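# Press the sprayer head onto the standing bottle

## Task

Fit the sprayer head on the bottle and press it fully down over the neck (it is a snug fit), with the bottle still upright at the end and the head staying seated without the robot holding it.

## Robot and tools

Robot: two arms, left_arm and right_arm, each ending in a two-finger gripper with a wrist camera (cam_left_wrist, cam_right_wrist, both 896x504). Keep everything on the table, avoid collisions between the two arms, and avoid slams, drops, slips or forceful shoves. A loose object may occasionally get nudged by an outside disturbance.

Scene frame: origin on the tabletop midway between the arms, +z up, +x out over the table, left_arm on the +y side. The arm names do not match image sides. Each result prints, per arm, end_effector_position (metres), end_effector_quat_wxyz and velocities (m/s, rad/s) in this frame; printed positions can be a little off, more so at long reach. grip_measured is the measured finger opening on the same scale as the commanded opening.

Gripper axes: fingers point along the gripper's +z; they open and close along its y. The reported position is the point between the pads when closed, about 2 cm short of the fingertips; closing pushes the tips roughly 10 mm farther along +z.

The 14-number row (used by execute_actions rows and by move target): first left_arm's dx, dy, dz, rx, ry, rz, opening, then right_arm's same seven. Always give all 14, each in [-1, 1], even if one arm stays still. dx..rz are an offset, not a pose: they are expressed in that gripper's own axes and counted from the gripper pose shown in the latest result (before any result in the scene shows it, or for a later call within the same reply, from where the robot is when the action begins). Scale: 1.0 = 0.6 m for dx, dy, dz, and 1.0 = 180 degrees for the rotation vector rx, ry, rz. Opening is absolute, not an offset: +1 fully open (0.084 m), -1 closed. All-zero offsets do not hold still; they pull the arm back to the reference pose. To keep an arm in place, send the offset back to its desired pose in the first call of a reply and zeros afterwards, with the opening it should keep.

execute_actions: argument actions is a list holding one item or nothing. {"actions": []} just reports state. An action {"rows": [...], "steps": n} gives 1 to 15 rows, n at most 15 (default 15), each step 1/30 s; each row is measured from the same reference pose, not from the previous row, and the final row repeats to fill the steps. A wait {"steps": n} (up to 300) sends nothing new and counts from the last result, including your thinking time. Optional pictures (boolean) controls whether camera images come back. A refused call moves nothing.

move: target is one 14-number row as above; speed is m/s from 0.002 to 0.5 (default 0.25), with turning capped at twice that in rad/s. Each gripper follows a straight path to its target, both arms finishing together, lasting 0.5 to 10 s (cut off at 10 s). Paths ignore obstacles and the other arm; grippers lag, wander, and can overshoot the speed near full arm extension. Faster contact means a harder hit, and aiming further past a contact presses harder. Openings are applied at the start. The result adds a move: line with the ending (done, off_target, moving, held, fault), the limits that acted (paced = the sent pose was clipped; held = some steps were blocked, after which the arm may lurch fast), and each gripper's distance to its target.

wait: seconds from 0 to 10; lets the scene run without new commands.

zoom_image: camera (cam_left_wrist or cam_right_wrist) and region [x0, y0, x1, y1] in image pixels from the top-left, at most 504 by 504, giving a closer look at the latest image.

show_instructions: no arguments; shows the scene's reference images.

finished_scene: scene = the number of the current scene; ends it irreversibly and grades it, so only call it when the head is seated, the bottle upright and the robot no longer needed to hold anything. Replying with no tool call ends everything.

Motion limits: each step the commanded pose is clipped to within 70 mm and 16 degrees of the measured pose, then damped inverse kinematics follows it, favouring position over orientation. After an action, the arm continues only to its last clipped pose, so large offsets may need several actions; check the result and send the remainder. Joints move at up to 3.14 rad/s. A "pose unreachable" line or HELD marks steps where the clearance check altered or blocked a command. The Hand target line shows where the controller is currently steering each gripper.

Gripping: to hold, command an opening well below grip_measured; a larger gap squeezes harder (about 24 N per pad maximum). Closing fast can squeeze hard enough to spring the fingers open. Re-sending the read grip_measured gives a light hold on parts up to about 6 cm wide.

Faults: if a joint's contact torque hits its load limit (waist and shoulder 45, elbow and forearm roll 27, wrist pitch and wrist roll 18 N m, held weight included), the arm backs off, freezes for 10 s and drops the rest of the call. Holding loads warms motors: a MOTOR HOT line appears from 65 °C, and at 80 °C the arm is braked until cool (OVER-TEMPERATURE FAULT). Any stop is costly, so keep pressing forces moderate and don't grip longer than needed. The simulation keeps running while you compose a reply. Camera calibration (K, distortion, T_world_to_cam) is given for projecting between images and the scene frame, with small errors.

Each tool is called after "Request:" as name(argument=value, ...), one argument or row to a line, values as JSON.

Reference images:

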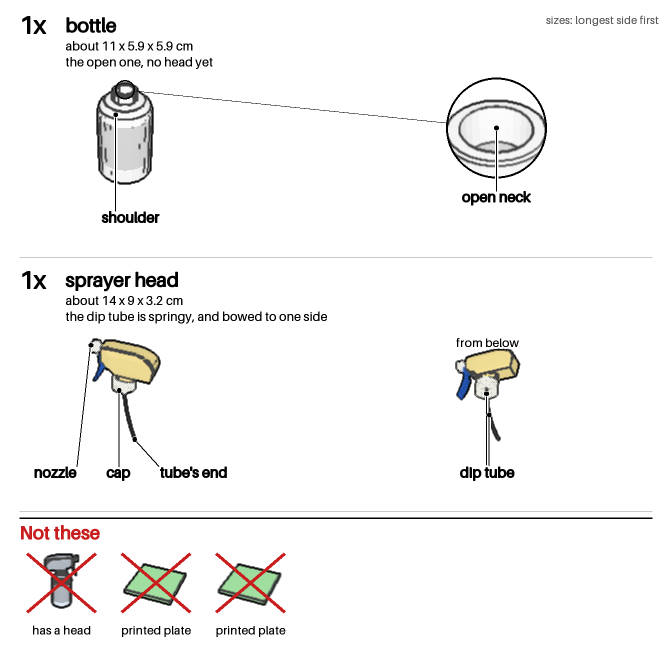

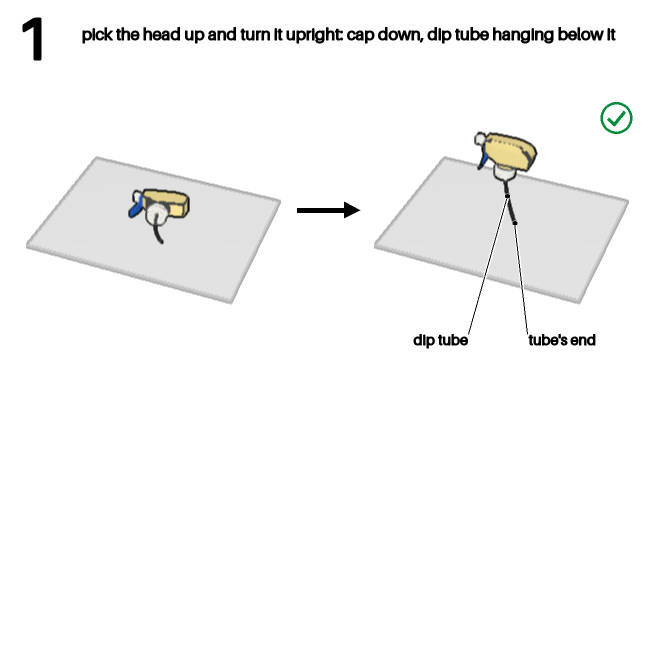

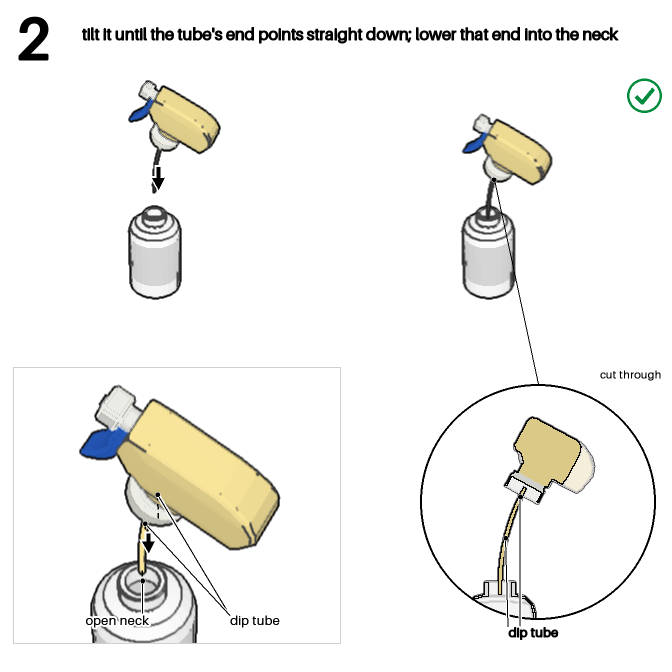

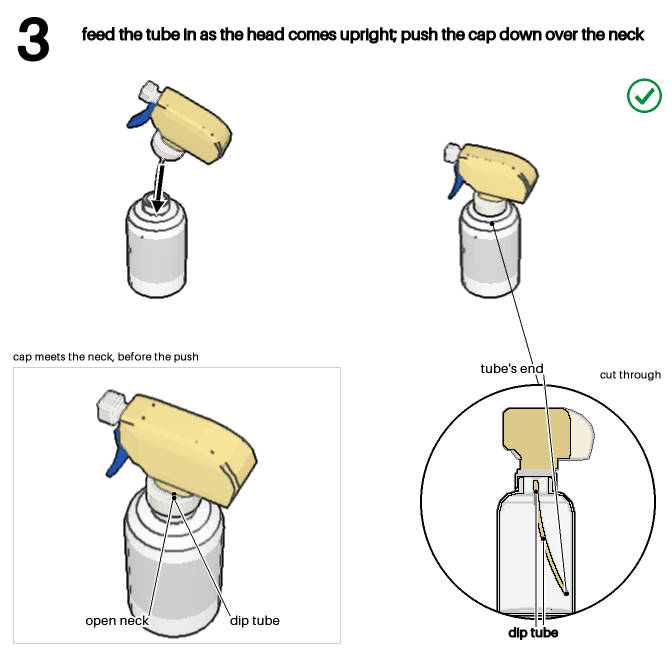

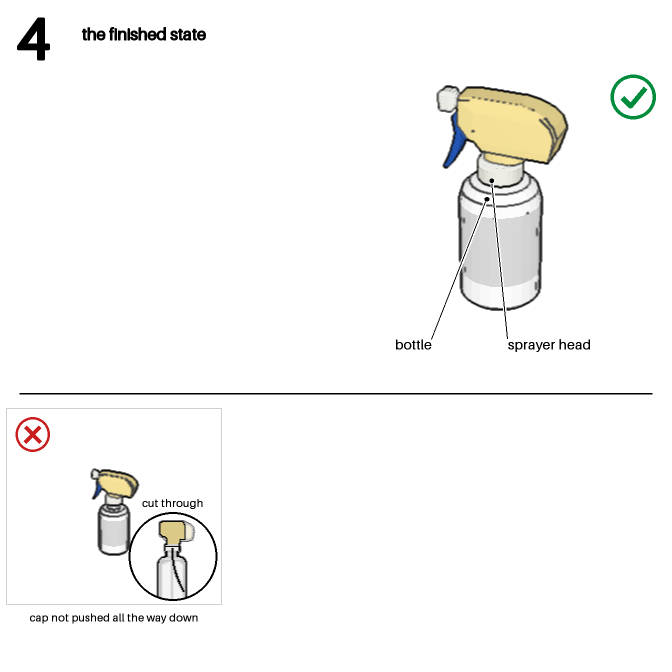

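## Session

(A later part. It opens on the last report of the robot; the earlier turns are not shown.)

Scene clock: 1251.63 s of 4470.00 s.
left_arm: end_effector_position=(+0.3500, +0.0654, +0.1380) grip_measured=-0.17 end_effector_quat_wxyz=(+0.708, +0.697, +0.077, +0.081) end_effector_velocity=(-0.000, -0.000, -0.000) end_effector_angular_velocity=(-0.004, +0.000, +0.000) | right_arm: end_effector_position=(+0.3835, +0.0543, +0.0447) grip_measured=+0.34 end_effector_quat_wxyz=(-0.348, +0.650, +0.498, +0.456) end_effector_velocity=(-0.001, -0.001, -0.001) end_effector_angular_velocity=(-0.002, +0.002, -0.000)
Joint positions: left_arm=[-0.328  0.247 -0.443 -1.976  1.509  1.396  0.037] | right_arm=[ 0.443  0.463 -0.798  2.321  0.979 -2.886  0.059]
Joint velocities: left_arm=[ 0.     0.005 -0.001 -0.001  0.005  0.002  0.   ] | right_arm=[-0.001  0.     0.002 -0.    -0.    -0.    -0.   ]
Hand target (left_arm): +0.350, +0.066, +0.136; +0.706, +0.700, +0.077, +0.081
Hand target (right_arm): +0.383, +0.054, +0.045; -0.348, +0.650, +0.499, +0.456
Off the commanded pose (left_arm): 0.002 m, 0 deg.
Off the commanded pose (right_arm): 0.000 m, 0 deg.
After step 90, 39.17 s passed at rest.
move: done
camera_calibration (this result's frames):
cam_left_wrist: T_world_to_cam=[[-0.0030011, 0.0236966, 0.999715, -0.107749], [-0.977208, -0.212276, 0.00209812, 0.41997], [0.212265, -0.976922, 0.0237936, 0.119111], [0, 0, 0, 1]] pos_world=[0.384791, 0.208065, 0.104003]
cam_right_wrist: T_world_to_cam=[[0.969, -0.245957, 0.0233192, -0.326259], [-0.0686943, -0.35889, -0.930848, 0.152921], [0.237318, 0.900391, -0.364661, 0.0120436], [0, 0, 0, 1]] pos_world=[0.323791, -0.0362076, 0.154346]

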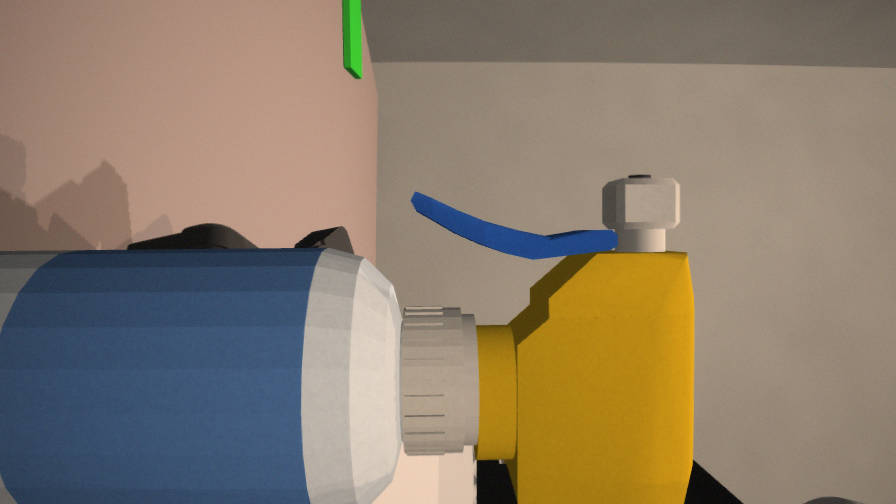

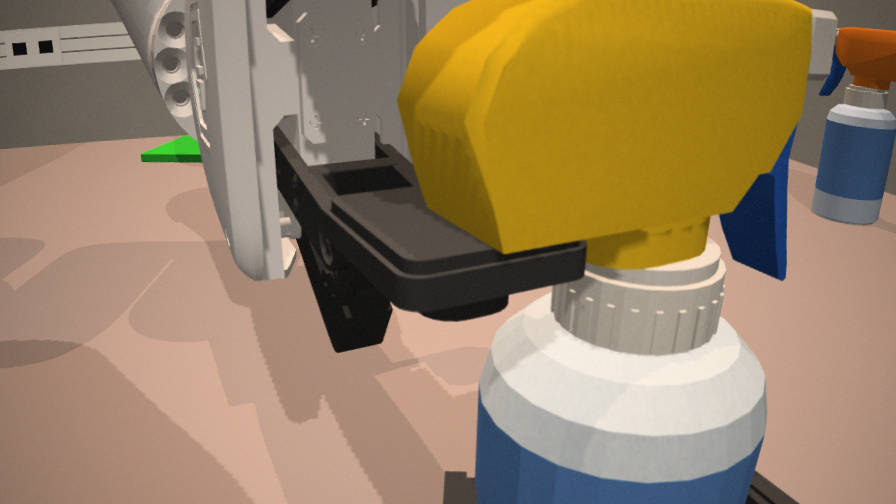

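Request:
execute_actions(
  actions=[
    {"rows": [[0,0.0005,-0.0003,0.0007,0,0,-1,0,0,0,0,0,0,0.15],[0,0.001,-0.0005,0.0014,0,0,-1,0,0,0,0,0,0,0.15],[0,0.0015,-0.0008,0.0021,0,0,-1,0,0,0,0,0,0,0.15],[0,0.002,-0.001,0.0028,0,0,-1,0,0,0,0,0,0,0.15],[0,0.0025,-0.0013,0.0036,0,0,-0.8,0,0,0,0,0,0,0.15],[0,0.0025,-0.0013,0.0036,0,0,-0.6,0,0,0,0,0,0,0.15],[0,0.0025,-0.0013,0.0036,0,0,-0.4,0,0,0,0,0,0,0.15],[0,0.0025,-0.0013,0.0036,0,0,-0.25,0,0,0,0,0,0,0.15],[0,0.0025,-0.0013,0.0036,0,0,-0.17,0,0,0,0,0,0,0.15],[0,0.0025,-0.0013,0.0036,0,0,-0.12,0,0,0,0,0,0,0.15],[0,0.0025,-0.0013,0.0036,0,0,-0.07,0,0,0,0,0,0,0.15],[0,0.0025,-0.0013,0.0036,0,0,-0.02,0,0,0,0,0,0,0.15],[0,0.0025,-0.0013,0.0036,0,0,0.04,0,0,0,0,0,0,0.15],[0,0.0025,-0.0013,0.0036,0,0,0.1,0,0,0,0,0,0,0.15],[0,0.0025,-0.0013,0.0036,0,0,0.15,0,0,0,0,0,0,0.15]], "steps": 15},
  ],
)

Scene clock: 1266.50 s of 4470.00 s.
left_arm: end_effector_position=(+0.3486, +0.0672, +0.1358) grip_measured=+0.06 end_effector_quat_wxyz=(+0.701, +0.704, +0.080, +0.078) end_effector_velocity=(+0.000, +0.005, -0.007) end_effector_angular_velocity=(+0.014, +0.017, +0.013) | right_arm: end_effector_position=(+0.3823, +0.0549, +0.0447) grip_measured=+0.34 end_effector_quat_wxyz=(-0.349, +0.649, +0.499, +0.456) end_effector_velocity=(-0.007, +0.000, -0.003) end_effector_angular_velocity=(-0.000, +0.009, +0.008)
Joint positions: left_arm=[-0.329  0.232 -0.434 -1.975  1.487  1.383  0.047] | right_arm=[ 0.445  0.463 -0.797  2.32   0.981 -2.886  0.059]
Joint velocities: left_arm=[ 0.008  0.005  0.007 -0.002 -0.014 -0.002  0.072] | right_arm=[ 0.005  0.     0.011 -0.002  0.007  0.002  0.001]
Hand target (left_arm): +0.350, +0.066, +0.139; +0.704, +0.701, +0.077, +0.080
Hand target (right_arm): +0.384, +0.054, +0.045; -0.348, +0.650, +0.498, +0.456
Off the commanded pose (left_arm): 0.004 m, 1 deg.
Off the commanded pose (right_arm): 0.001 m, 0 deg.
Steps of this call (steps 1 to 90: nothing new was sent; then 11.37 s passed at rest; steps 91 to 105: all 15 steps of this action). Readings (end_effector_position):
91: left_arm (+0.3500, +0.0654, +0.1380) | right_arm (+0.3834, +0.0544, +0.0447)
92: left_arm (+0.3499, +0.0654, +0.1381) | right_arm (+0.3834, +0.0544, +0.0447)
94: left_arm (+0.3499, +0.0656, +0.1383) | right_arm (+0.3833, +0.0544, +0.0447)
98: left_arm (+0.3497, +0.0660, +0.1386) | right_arm (+0.3833, +0.0544, +0.0447)
105: the state above
camera_calibration (this result's frames):
cam_left_wrist: T_world_to_cam=[[0.00815378, 0.006291, 0.999947, -0.108388], [-0.976741, -0.214222, 0.00931229, 0.417893], [0.214269, -0.976765, 0.00439796, 0.123137], [0, 0, 0, 1]] pos_world=[0.382672, 0.21048, 0.103949]
cam_right_wrist: T_world_to_cam=[[0.969758, -0.242971, 0.0231308, -0.325368], [-0.0676354, -0.358585, -0.931044, 0.152646], [0.234511, 0.901322, -0.364174, 0.0127184], [0, 0, 0, 1]] pos_world=[0.322869, -0.0357817, 0.154278]

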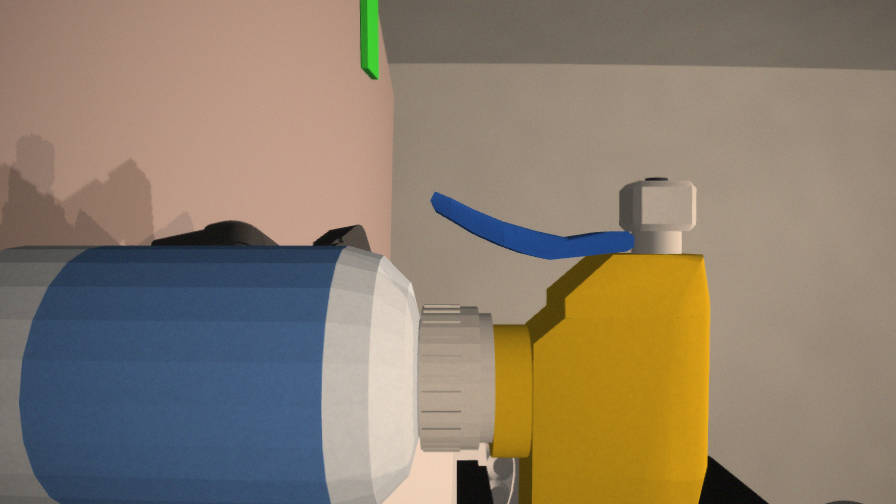

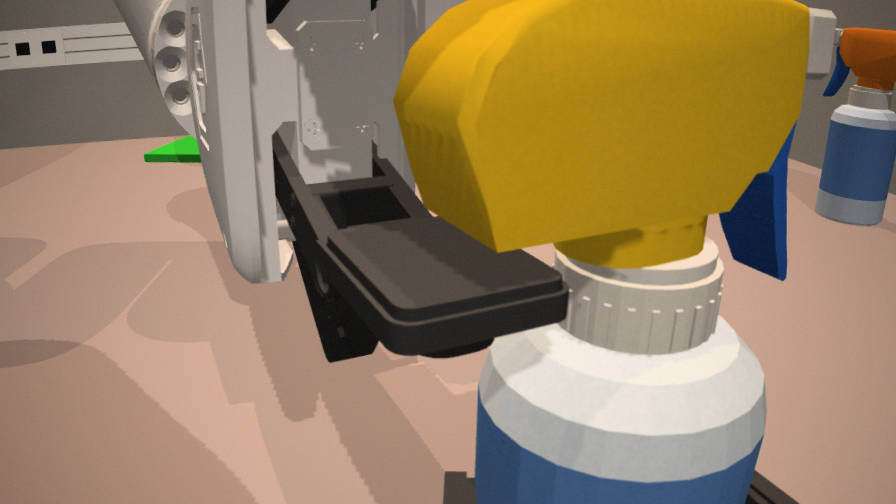

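Request:
move(
  target=[0.0015,0.0078,0,-0.0028,0,0,0.1, 0.0017,0,0,0,0,0,0.15],
  speed=0.02,
)

Scene clock: 1283.07 s of 4470.00 s.
left_arm: end_effector_position=(+0.3495, +0.0673, +0.1404) grip_measured=+0.09 end_effector_quat_wxyz=(+0.704, +0.701, +0.080, +0.079) end_effector_velocity=(-0.000, +0.000, +0.000) end_effector_angular_velocity=(-0.001, +0.003, -0.000) | right_arm: end_effector_position=(+0.3824, +0.0552, +0.0456) grip_measured=+0.34 end_effector_quat_wxyz=(-0.349, +0.649, +0.499, +0.456) end_effector_velocity=(-0.000, +0.000, +0.000) end_effector_angular_velocity=(+0.001, -0.002, +0.002)
Joint positions: left_arm=[-0.326  0.223 -0.432 -1.973  1.493  1.376  0.048] | right_arm=[ 0.446  0.461 -0.797  2.319  0.979 -2.884  0.059]
Joint velocities: left_arm=[ 0.    -0.002  0.001  0.     0.    -0.004  0.   ] | right_arm=[-0.    -0.001  0.001 -0.001  0.001 -0.001 -0.   ]
Hand target (left_arm): +0.349, +0.067, +0.140; +0.704, +0.701, +0.080, +0.079
Hand target (right_arm): +0.382, +0.055, +0.046; -0.349, +0.649, +0.499, +0.456
Off the commanded pose (left_arm): 0.000 m, 0 deg.
Off the commanded pose (right_arm): 0.000 m, 0 deg.
After step 90, 12.87 s passed at rest.
move: done
camera_calibration (this result's frames):
cam_left_wrist: T_world_to_cam=[[0.00598629, 0.0147986, 0.999873, -0.112851], [-0.976766, -0.21412, 0.00901704, 0.418817], [0.214226, -0.976695, 0.013173, 0.121847], [0, 0, 0, 1]] pos_world=[0.383659, 0.210354, 0.107455]
cam_right_wrist: T_world_to_cam=[[0.969741, -0.24304, 0.0231152, -0.325406], [-0.0676859, -0.358618, -0.931027, 0.15364], [0.234567, 0.90129, -0.364217, 0.0127322], [0, 0, 0, 1]] pos_world=[0.322972, -0.035464, 0.155202]

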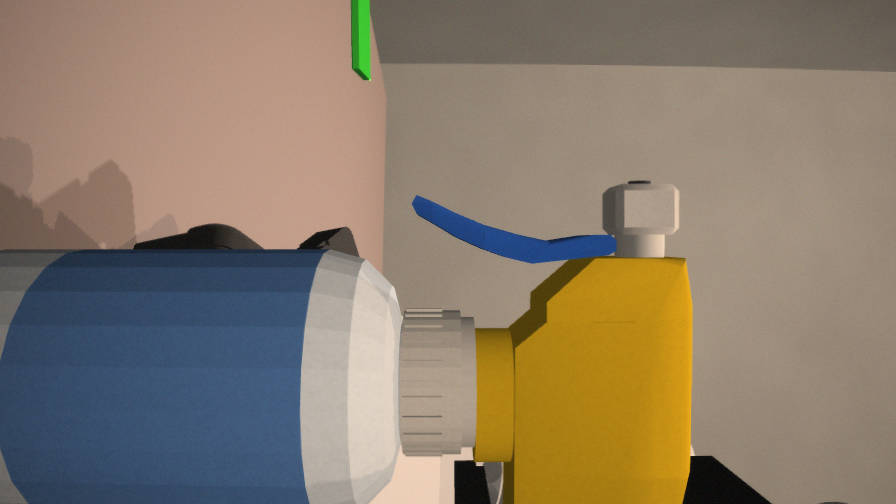

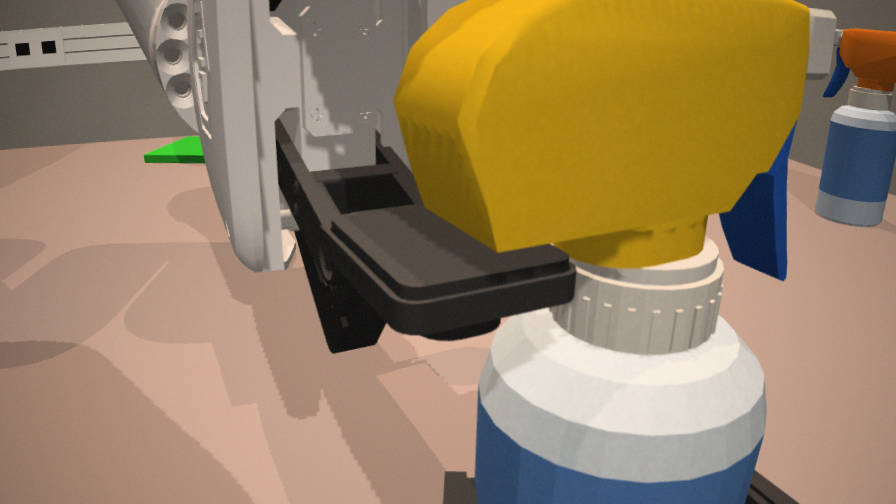

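Request:
move(
  target=[0,0,-0.125,0,0,0,0.1, -0.0015,0,0,0,0,0,0.15],
  speed=0.06,
)

Scene clock: 1292.13 s of 4470.00 s.
left_arm: end_effector_position=(+0.3327, +0.1402, +0.1403) grip_measured=+0.09 end_effector_quat_wxyz=(+0.704, +0.701, +0.080, +0.079) end_effector_velocity=(+0.000, +0.002, +0.000) end_effector_angular_velocity=(-0.000, -0.002, -0.000) | right_arm: end_effector_position=(+0.3824, +0.0549, +0.0447) grip_measured=+0.34 end_effector_quat_wxyz=(-0.349, +0.649, +0.499, +0.456) end_effector_velocity=(-0.000, +0.001, +0.000) end_effector_angular_velocity=(-0.000, -0.000, +0.001)
Joint positions: left_arm=[-0.038  0.186 -0.367 -1.692  1.554  1.388  0.048] | right_arm=[ 0.445  0.463 -0.797  2.32   0.981 -2.886  0.059]
Joint velocities: left_arm=[ 0.007 -0.001 -0.     0.007  0.002  0.001 -0.   ] | right_arm=[ 0.001  0.    -0.001 -0.    -0.     0.    -0.   ]
Hand target (left_arm): +0.333, +0.140, +0.140; +0.704, +0.701, +0.080, +0.079
Hand target (right_arm): +0.382, +0.055, +0.045; -0.349, +0.649, +0.499, +0.456
Off the commanded pose (left_arm): 0.000 m, 0 deg.
Off the commanded pose (right_arm): 0.000 m, 0 deg.
After step 90, 4.40 s passed at rest.
move: done
camera_calibration (this result's frames):
cam_left_wrist: T_world_to_cam=[[0.00602173, 0.0148096, 0.999872, -0.11366], [-0.976781, -0.214049, 0.00905304, 0.418], [0.214155, -0.976711, 0.0131768, 0.196687], [0, 0, 0, 1]] pos_world=[0.366857, 0.283261, 0.10727]
cam_right_wrist: T_world_to_cam=[[0.96974, -0.243044, 0.0231236, -0.325386], [-0.0676782, -0.358614, -0.931029, 0.152741], [0.234574, 0.901291, -0.364211, 0.0127089], [0, 0, 0, 1]] pos_world=[0.322896, -0.0357627, 0.154359]

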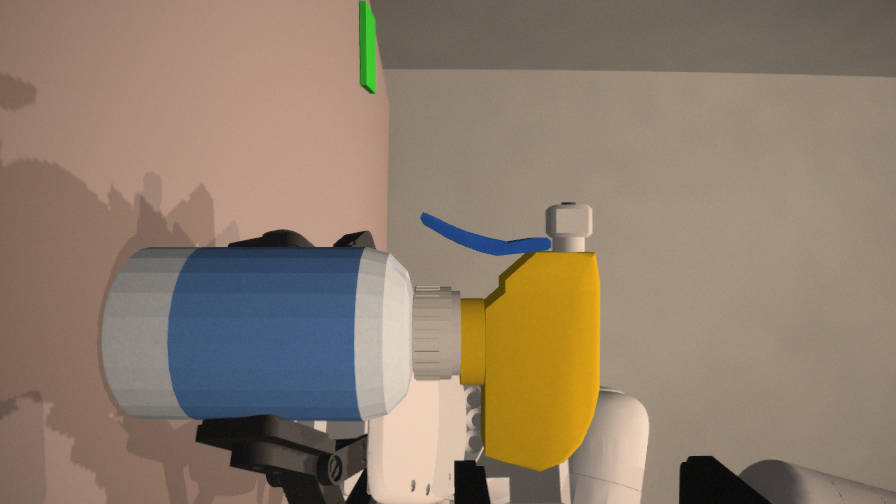

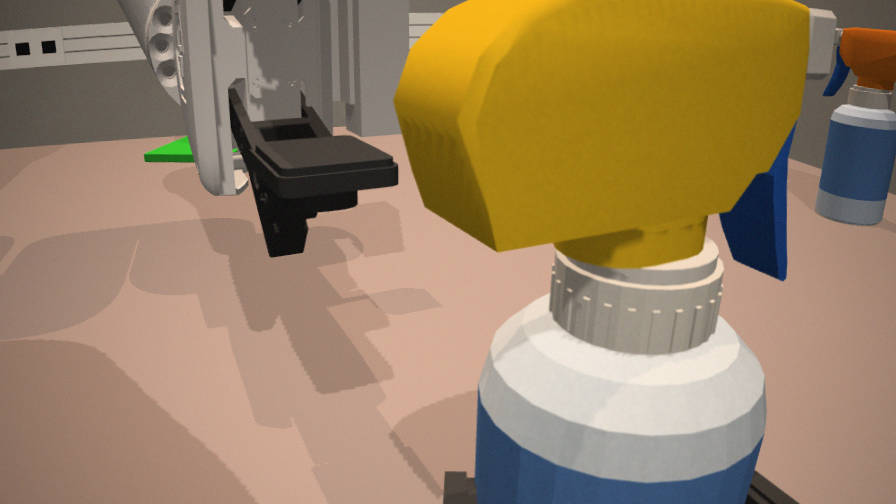

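Request:
execute_actions(
  actions=[],
)

Scene clock: 1314.57 s of 4470.00 s.
left_arm: end_effector_position=(+0.3327, +0.1404, +0.1403) grip_measured=+0.09 end_effector_quat_wxyz=(+0.704, +0.701, +0.080, +0.079) end_effector_velocity=(-0.000, +0.000, -0.000) end_effector_angular_velocity=(-0.001, +0.002, +0.001) | right_arm: end_effector_position=(+0.3824, +0.0549, +0.0447) grip_measured=+0.34 end_effector_quat_wxyz=(-0.349, +0.649, +0.499, +0.456) end_effector_velocity=(-0.000, -0.000, -0.000) end_effector_angular_velocity=(+0.000, +0.001, -0.000)
Joint positions: left_arm=[-0.038  0.186 -0.367 -1.691  1.554  1.388  0.048] | right_arm=[ 0.445  0.463 -0.797  2.32   0.981 -2.886  0.059]
Joint velocities: left_arm=[ 0.001 -0.     0.001 -0.     0.    -0.001  0.   ] | right_arm=[-0.    -0.     0.001  0.     0.001  0.    -0.   ]
Hand target (left_arm): +0.333, +0.140, +0.140; +0.704, +0.701, +0.080, +0.079
Hand target (right_arm): +0.382, +0.055, +0.045; -0.349, +0.649, +0.499, +0.456
Off the commanded pose (left_arm): 0.000 m, 0 deg.
Off the commanded pose (right_arm): 0.000 m, 0 deg.
Steps of this call (steps 1 to 90: nothing new was sent; then 19.43 s passed at rest). Readings (end_effector_position):
1: left_arm (+0.3327, +0.1403, +0.1403) | right_arm (+0.3824, +0.0549, +0.0447)
2: left_arm (+0.3326, +0.1403, +0.1403) | right_arm (+0.3824, +0.0549, +0.0447)
4: left_arm (+0.3326, +0.1403, +0.1403) | right_arm (+0.3824, +0.0549, +0.0447)
8: left_arm (+0.3326, +0.1404, +0.1403) | right_arm (+0.3824, +0.0549, +0.0447)
90: the state above
camera_calibration (this result's frames):
cam_left_wrist: T_world_to_cam=[[0.00603208, 0.0147931, 0.999872, -0.113663], [-0.976758, -0.214153, 0.00906102, 0.418039], [0.214259, -0.976688, 0.0131575, 0.196852], [0, 0, 0, 1]] pos_world=[0.366832, 0.283469, 0.10727]
cam_right_wrist: T_world_to_cam=[[0.969739, -0.243045, 0.0231199, -0.325385], [-0.0676833, -0.358618, -0.931027, 0.152738], [0.234573, 0.901289, -0.364216, 0.0127102], [0, 0, 0, 1]] pos_world=[0.322895, -0.0357643, 0.154356]

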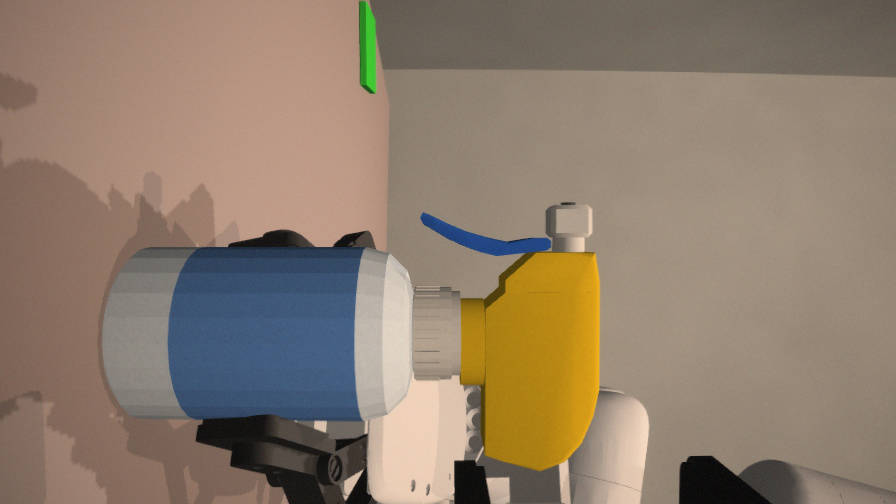

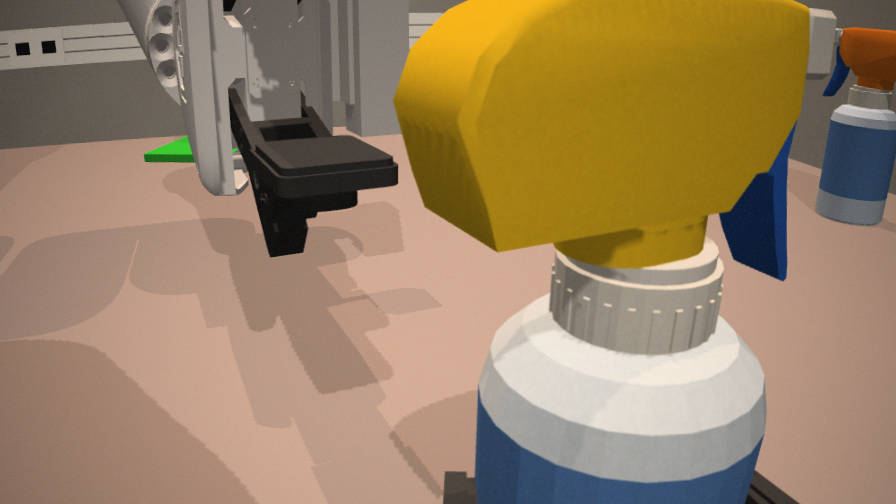

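Request:
execute_actions(
  actions=[
    {"rows": [[0,0,0,0,0,0,0.1, 0,0,0,0,0,0,0.25],[0,0,0,0,0,0,0.1, 0,0,0,0,0,0,0.3],[0,0,0,0,0,0,0.1, 0,0,0,0,0,0,0.34],[0,0,0,0,0,0,0.1, 0,0,0,0,0,0,0.38],[0,0,0,0,0,0,0.1, 0,0,0,0,0,0,0.42],[0,0,0,0,0,0,0.1, 0,0,0,0,0,0,0.48],[0,0,0,0,0,0,0.1, 0,0,0,0,0,0,0.55],[0,0,0,0,0,0,0.1, 0,0,0,0,0,0,0.65],[0,0,0,0,0,0,0.1, 0,0,0,0,0,0,0.75],[0,0,0,0,0,0,0.1, 0,0,0,0,0,0,0.85],[0,0,0,0,0,0,0.1, 0,0,0,0,0,0,1.0]], "steps": 15},
  ],
)

Scene clock: 1323.27 s of 4470.00 s.
left_arm: end_effector_position=(+0.3327, +0.1404, +0.1403) grip_measured=+0.09 end_effector_quat_wxyz=(+0.704, +0.701, +0.080, +0.079) end_effector_velocity=(+0.000, -0.000, +0.000) end_effector_angular_velocity=(-0.000, -0.001, -0.000) | right_arm: end_effector_position=(+0.3824, +0.0550, +0.0448) grip_measured=+0.99 end_effector_quat_wxyz=(-0.349, +0.649, +0.499, +0.456) end_effector_velocity=(+0.000, -0.000, -0.000) end_effector_angular_velocity=(-0.000, +0.002, -0.001)
Joint positions: left_arm=[-0.038  0.186 -0.367 -1.691  1.554  1.388  0.048] | right_arm=[ 0.445  0.463 -0.797  2.32   0.981 -2.886  0.084]
Joint velocities: left_arm=[-0.     0.    -0.001 -0.     0.    -0.    -0.   ] | right_arm=[-0.001  0.001 -0.    -0.    -0.     0.002  0.01 ]
Hand target (left_arm): +0.333, +0.140, +0.140; +0.704, +0.701, +0.080, +0.079
Hand target (right_arm): +0.382, +0.055, +0.045; -0.349, +0.649, +0.499, +0.456
Off the commanded pose (left_arm): 0.000 m, 0 deg.
Off the commanded pose (right_arm): 0.000 m, 0 deg.
Steps of this call (steps 1 to 90: nothing new was sent; then 5.20 s passed at rest; steps 91 to 105: all 15 steps of this action). Readings (end_effector_position):
91: left_arm (+0.3327, +0.1404, +0.1403) | right_arm (+0.3824, +0.0549, +0.0447)
92: left_arm (+0.3327, +0.1404, +0.1403) | right_arm (+0.3824, +0.0549, +0.0447)
94: left_arm (+0.3327, +0.1404, +0.1403) | right_arm (+0.3824, +0.0549, +0.0447)
98: left_arm (+0.3327, +0.1404, +0.1403) | right_arm (+0.3825, +0.0550, +0.0449)
105: the state above
camera_calibration (this result's frames):
cam_left_wrist: T_world_to_cam=[[0.00603187, 0.0147931, 0.999872, -0.113663], [-0.976758, -0.214153, 0.00906081, 0.418039], [0.214259, -0.976688, 0.0131575, 0.196852], [0, 0, 0, 1]] pos_world=[0.366832, 0.283469, 0.10727]
cam_right_wrist: T_world_to_cam=[[0.969738, -0.243049, 0.0231595, -0.325402], [-0.0676277, -0.358545, -0.931059, 0.152758], [0.234596, 0.901317, -0.364132, 0.012692], [0, 0, 0, 1]] pos_world=[0.322907, -0.0357571, 0.154385]

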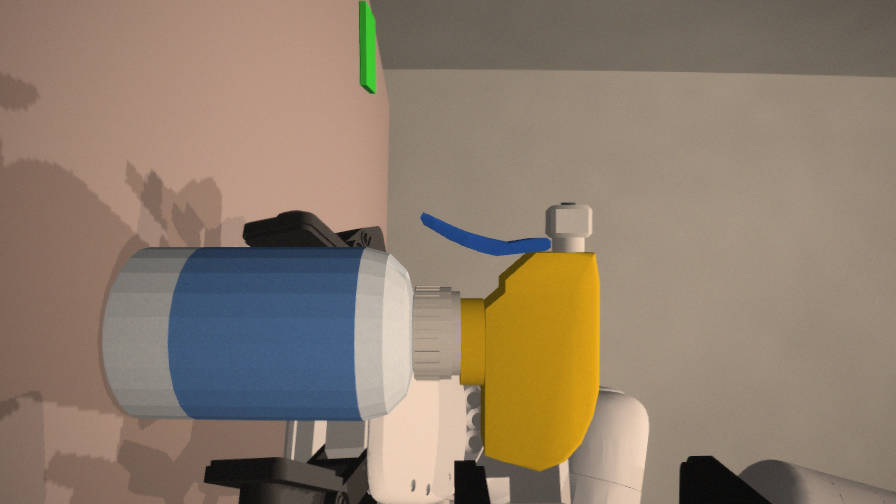

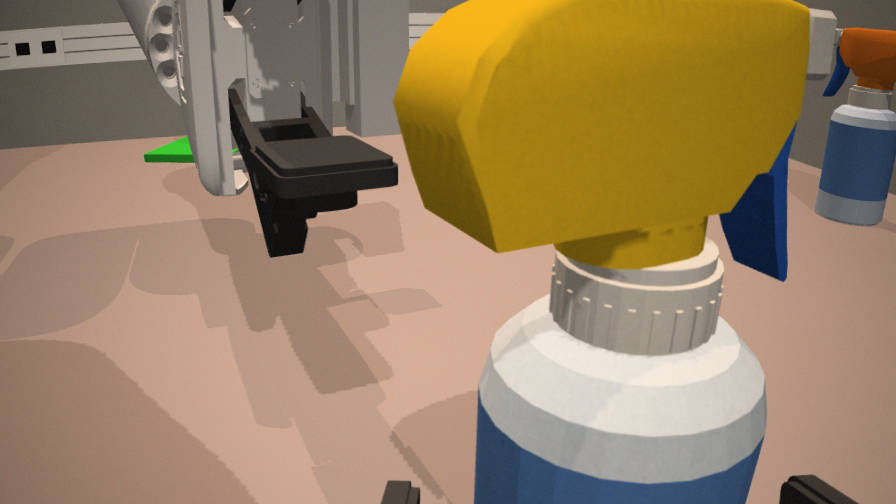

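Request:
move(
  target=[0,0,0,0,0,0,0.1, 0,0,-0.18,0,0,0,1.0],
  speed=0.08,
)

Scene clock: 1330.77 s of 4470.00 s.
left_arm: end_effector_position=(+0.3327, +0.1404, +0.1403) grip_measured=+0.09 end_effector_quat_wxyz=(+0.704, +0.701, +0.080, +0.079) end_effector_velocity=(-0.000, -0.000, -0.000) end_effector_angular_velocity=(+0.000, +0.001, -0.001) | right_arm: end_effector_position=(+0.3563, -0.0429, +0.0820) grip_measured=+1.00 end_effector_quat_wxyz=(-0.349, +0.649, +0.499, +0.456) end_effector_velocity=(+0.000, -0.002, +0.001) end_effector_angular_velocity=(+0.001, +0.000, -0.002)
Joint positions: left_arm=[-0.038  0.186 -0.367 -1.691  1.554  1.388  0.048] | right_arm=[ 0.222  0.19  -0.513  2.088  1.045 -2.847  0.084]
Joint velocities: left_arm=[-0.001  0.    -0.     0.    -0.001 -0.001 -0.   ] | right_arm=[-0.006 -0.004  0.003 -0.005  0.001  0.002 -0.   ]
Hand target (left_arm): +0.333, +0.140, +0.140; +0.704, +0.701, +0.080, +0.079
Hand target (right_arm): +0.356, -0.043, +0.082; -0.349, +0.649, +0.499, +0.456
Off the commanded pose (left_arm): 0.000 m, 0 deg.
Off the commanded pose (right_arm): 0.001 m, 0 deg.
After step 90, 2.70 s passed at rest.
move: done
camera_calibration (this result's frames):
cam_left_wrist: T_world_to_cam=[[0.00603193, 0.0147931, 0.999872, -0.113662], [-0.976758, -0.214153, 0.00906087, 0.418039], [0.214259, -0.976688, 0.0131575, 0.196852], [0, 0, 0, 1]] pos_world=[0.366832, 0.283469, 0.10727]
cam_right_wrist: T_world_to_cam=[[0.969782, -0.24286, 0.0232635, -0.324809], [-0.0674817, -0.358649, -0.93103, 0.150474], [0.234453, 0.901327, -0.3642, 0.12065], [0, 0, 0, 1]] pos_world=[0.296861, -0.13366, 0.191593]

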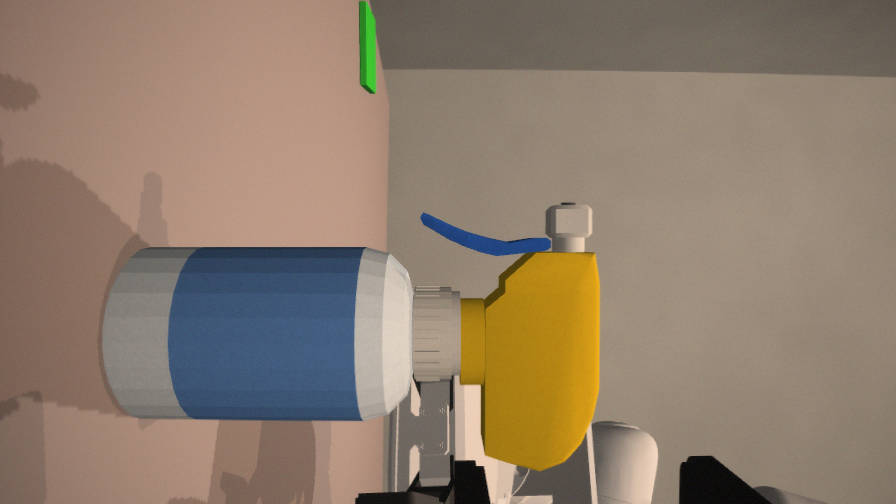

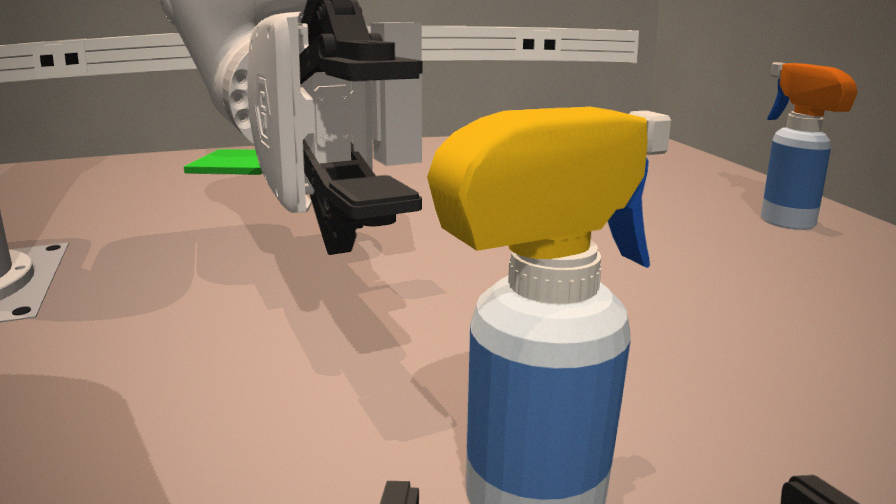

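Request:
zoom_image(
  camera="cam_left_wrist",
  region=[370, 260, 510, 400],
)

Request:
zoom_image(
  camera="cam_right_wrist",
  region=[470, 220, 650, 340],
)

Request:
zoom_image(
  camera="cam_right_wrist",
  region=[750, 80, 870, 160],
)

Region (370, 260, 510, 400) of cam_left_wrist's 896x504 image, scaled by 3.600, with more detail than that image has.

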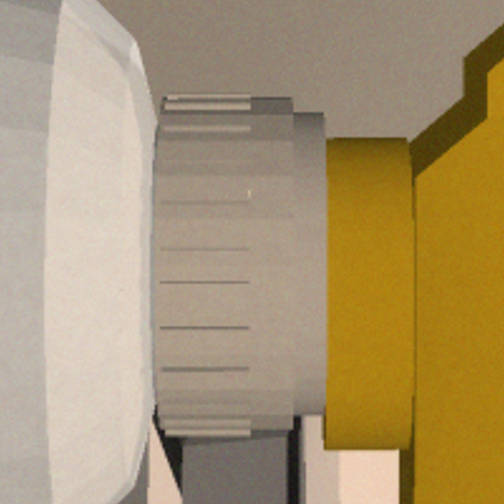

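Region (470, 220, 650, 340) of cam_right_wrist's 896x504 image, scaled by 2.800, with more detail than that image has.

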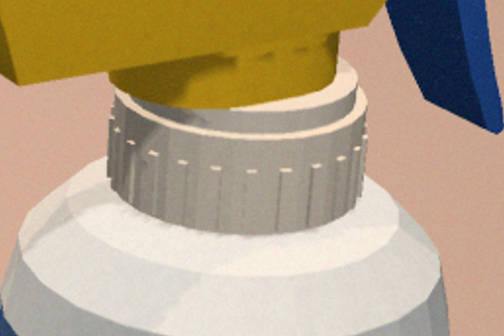

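Region (750, 80, 870, 160) of cam_right_wrist's 896x504 image, scaled by 4.200, with more detail than that image has.

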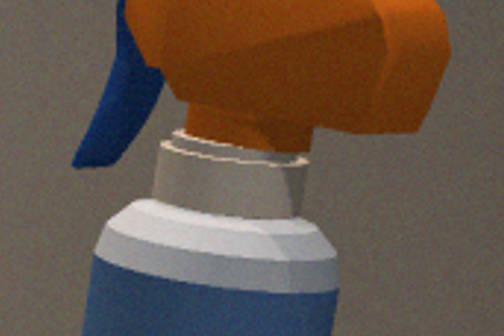

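Request:
finished_scene(
  scene=1,
)

The scene is finished: the task was done.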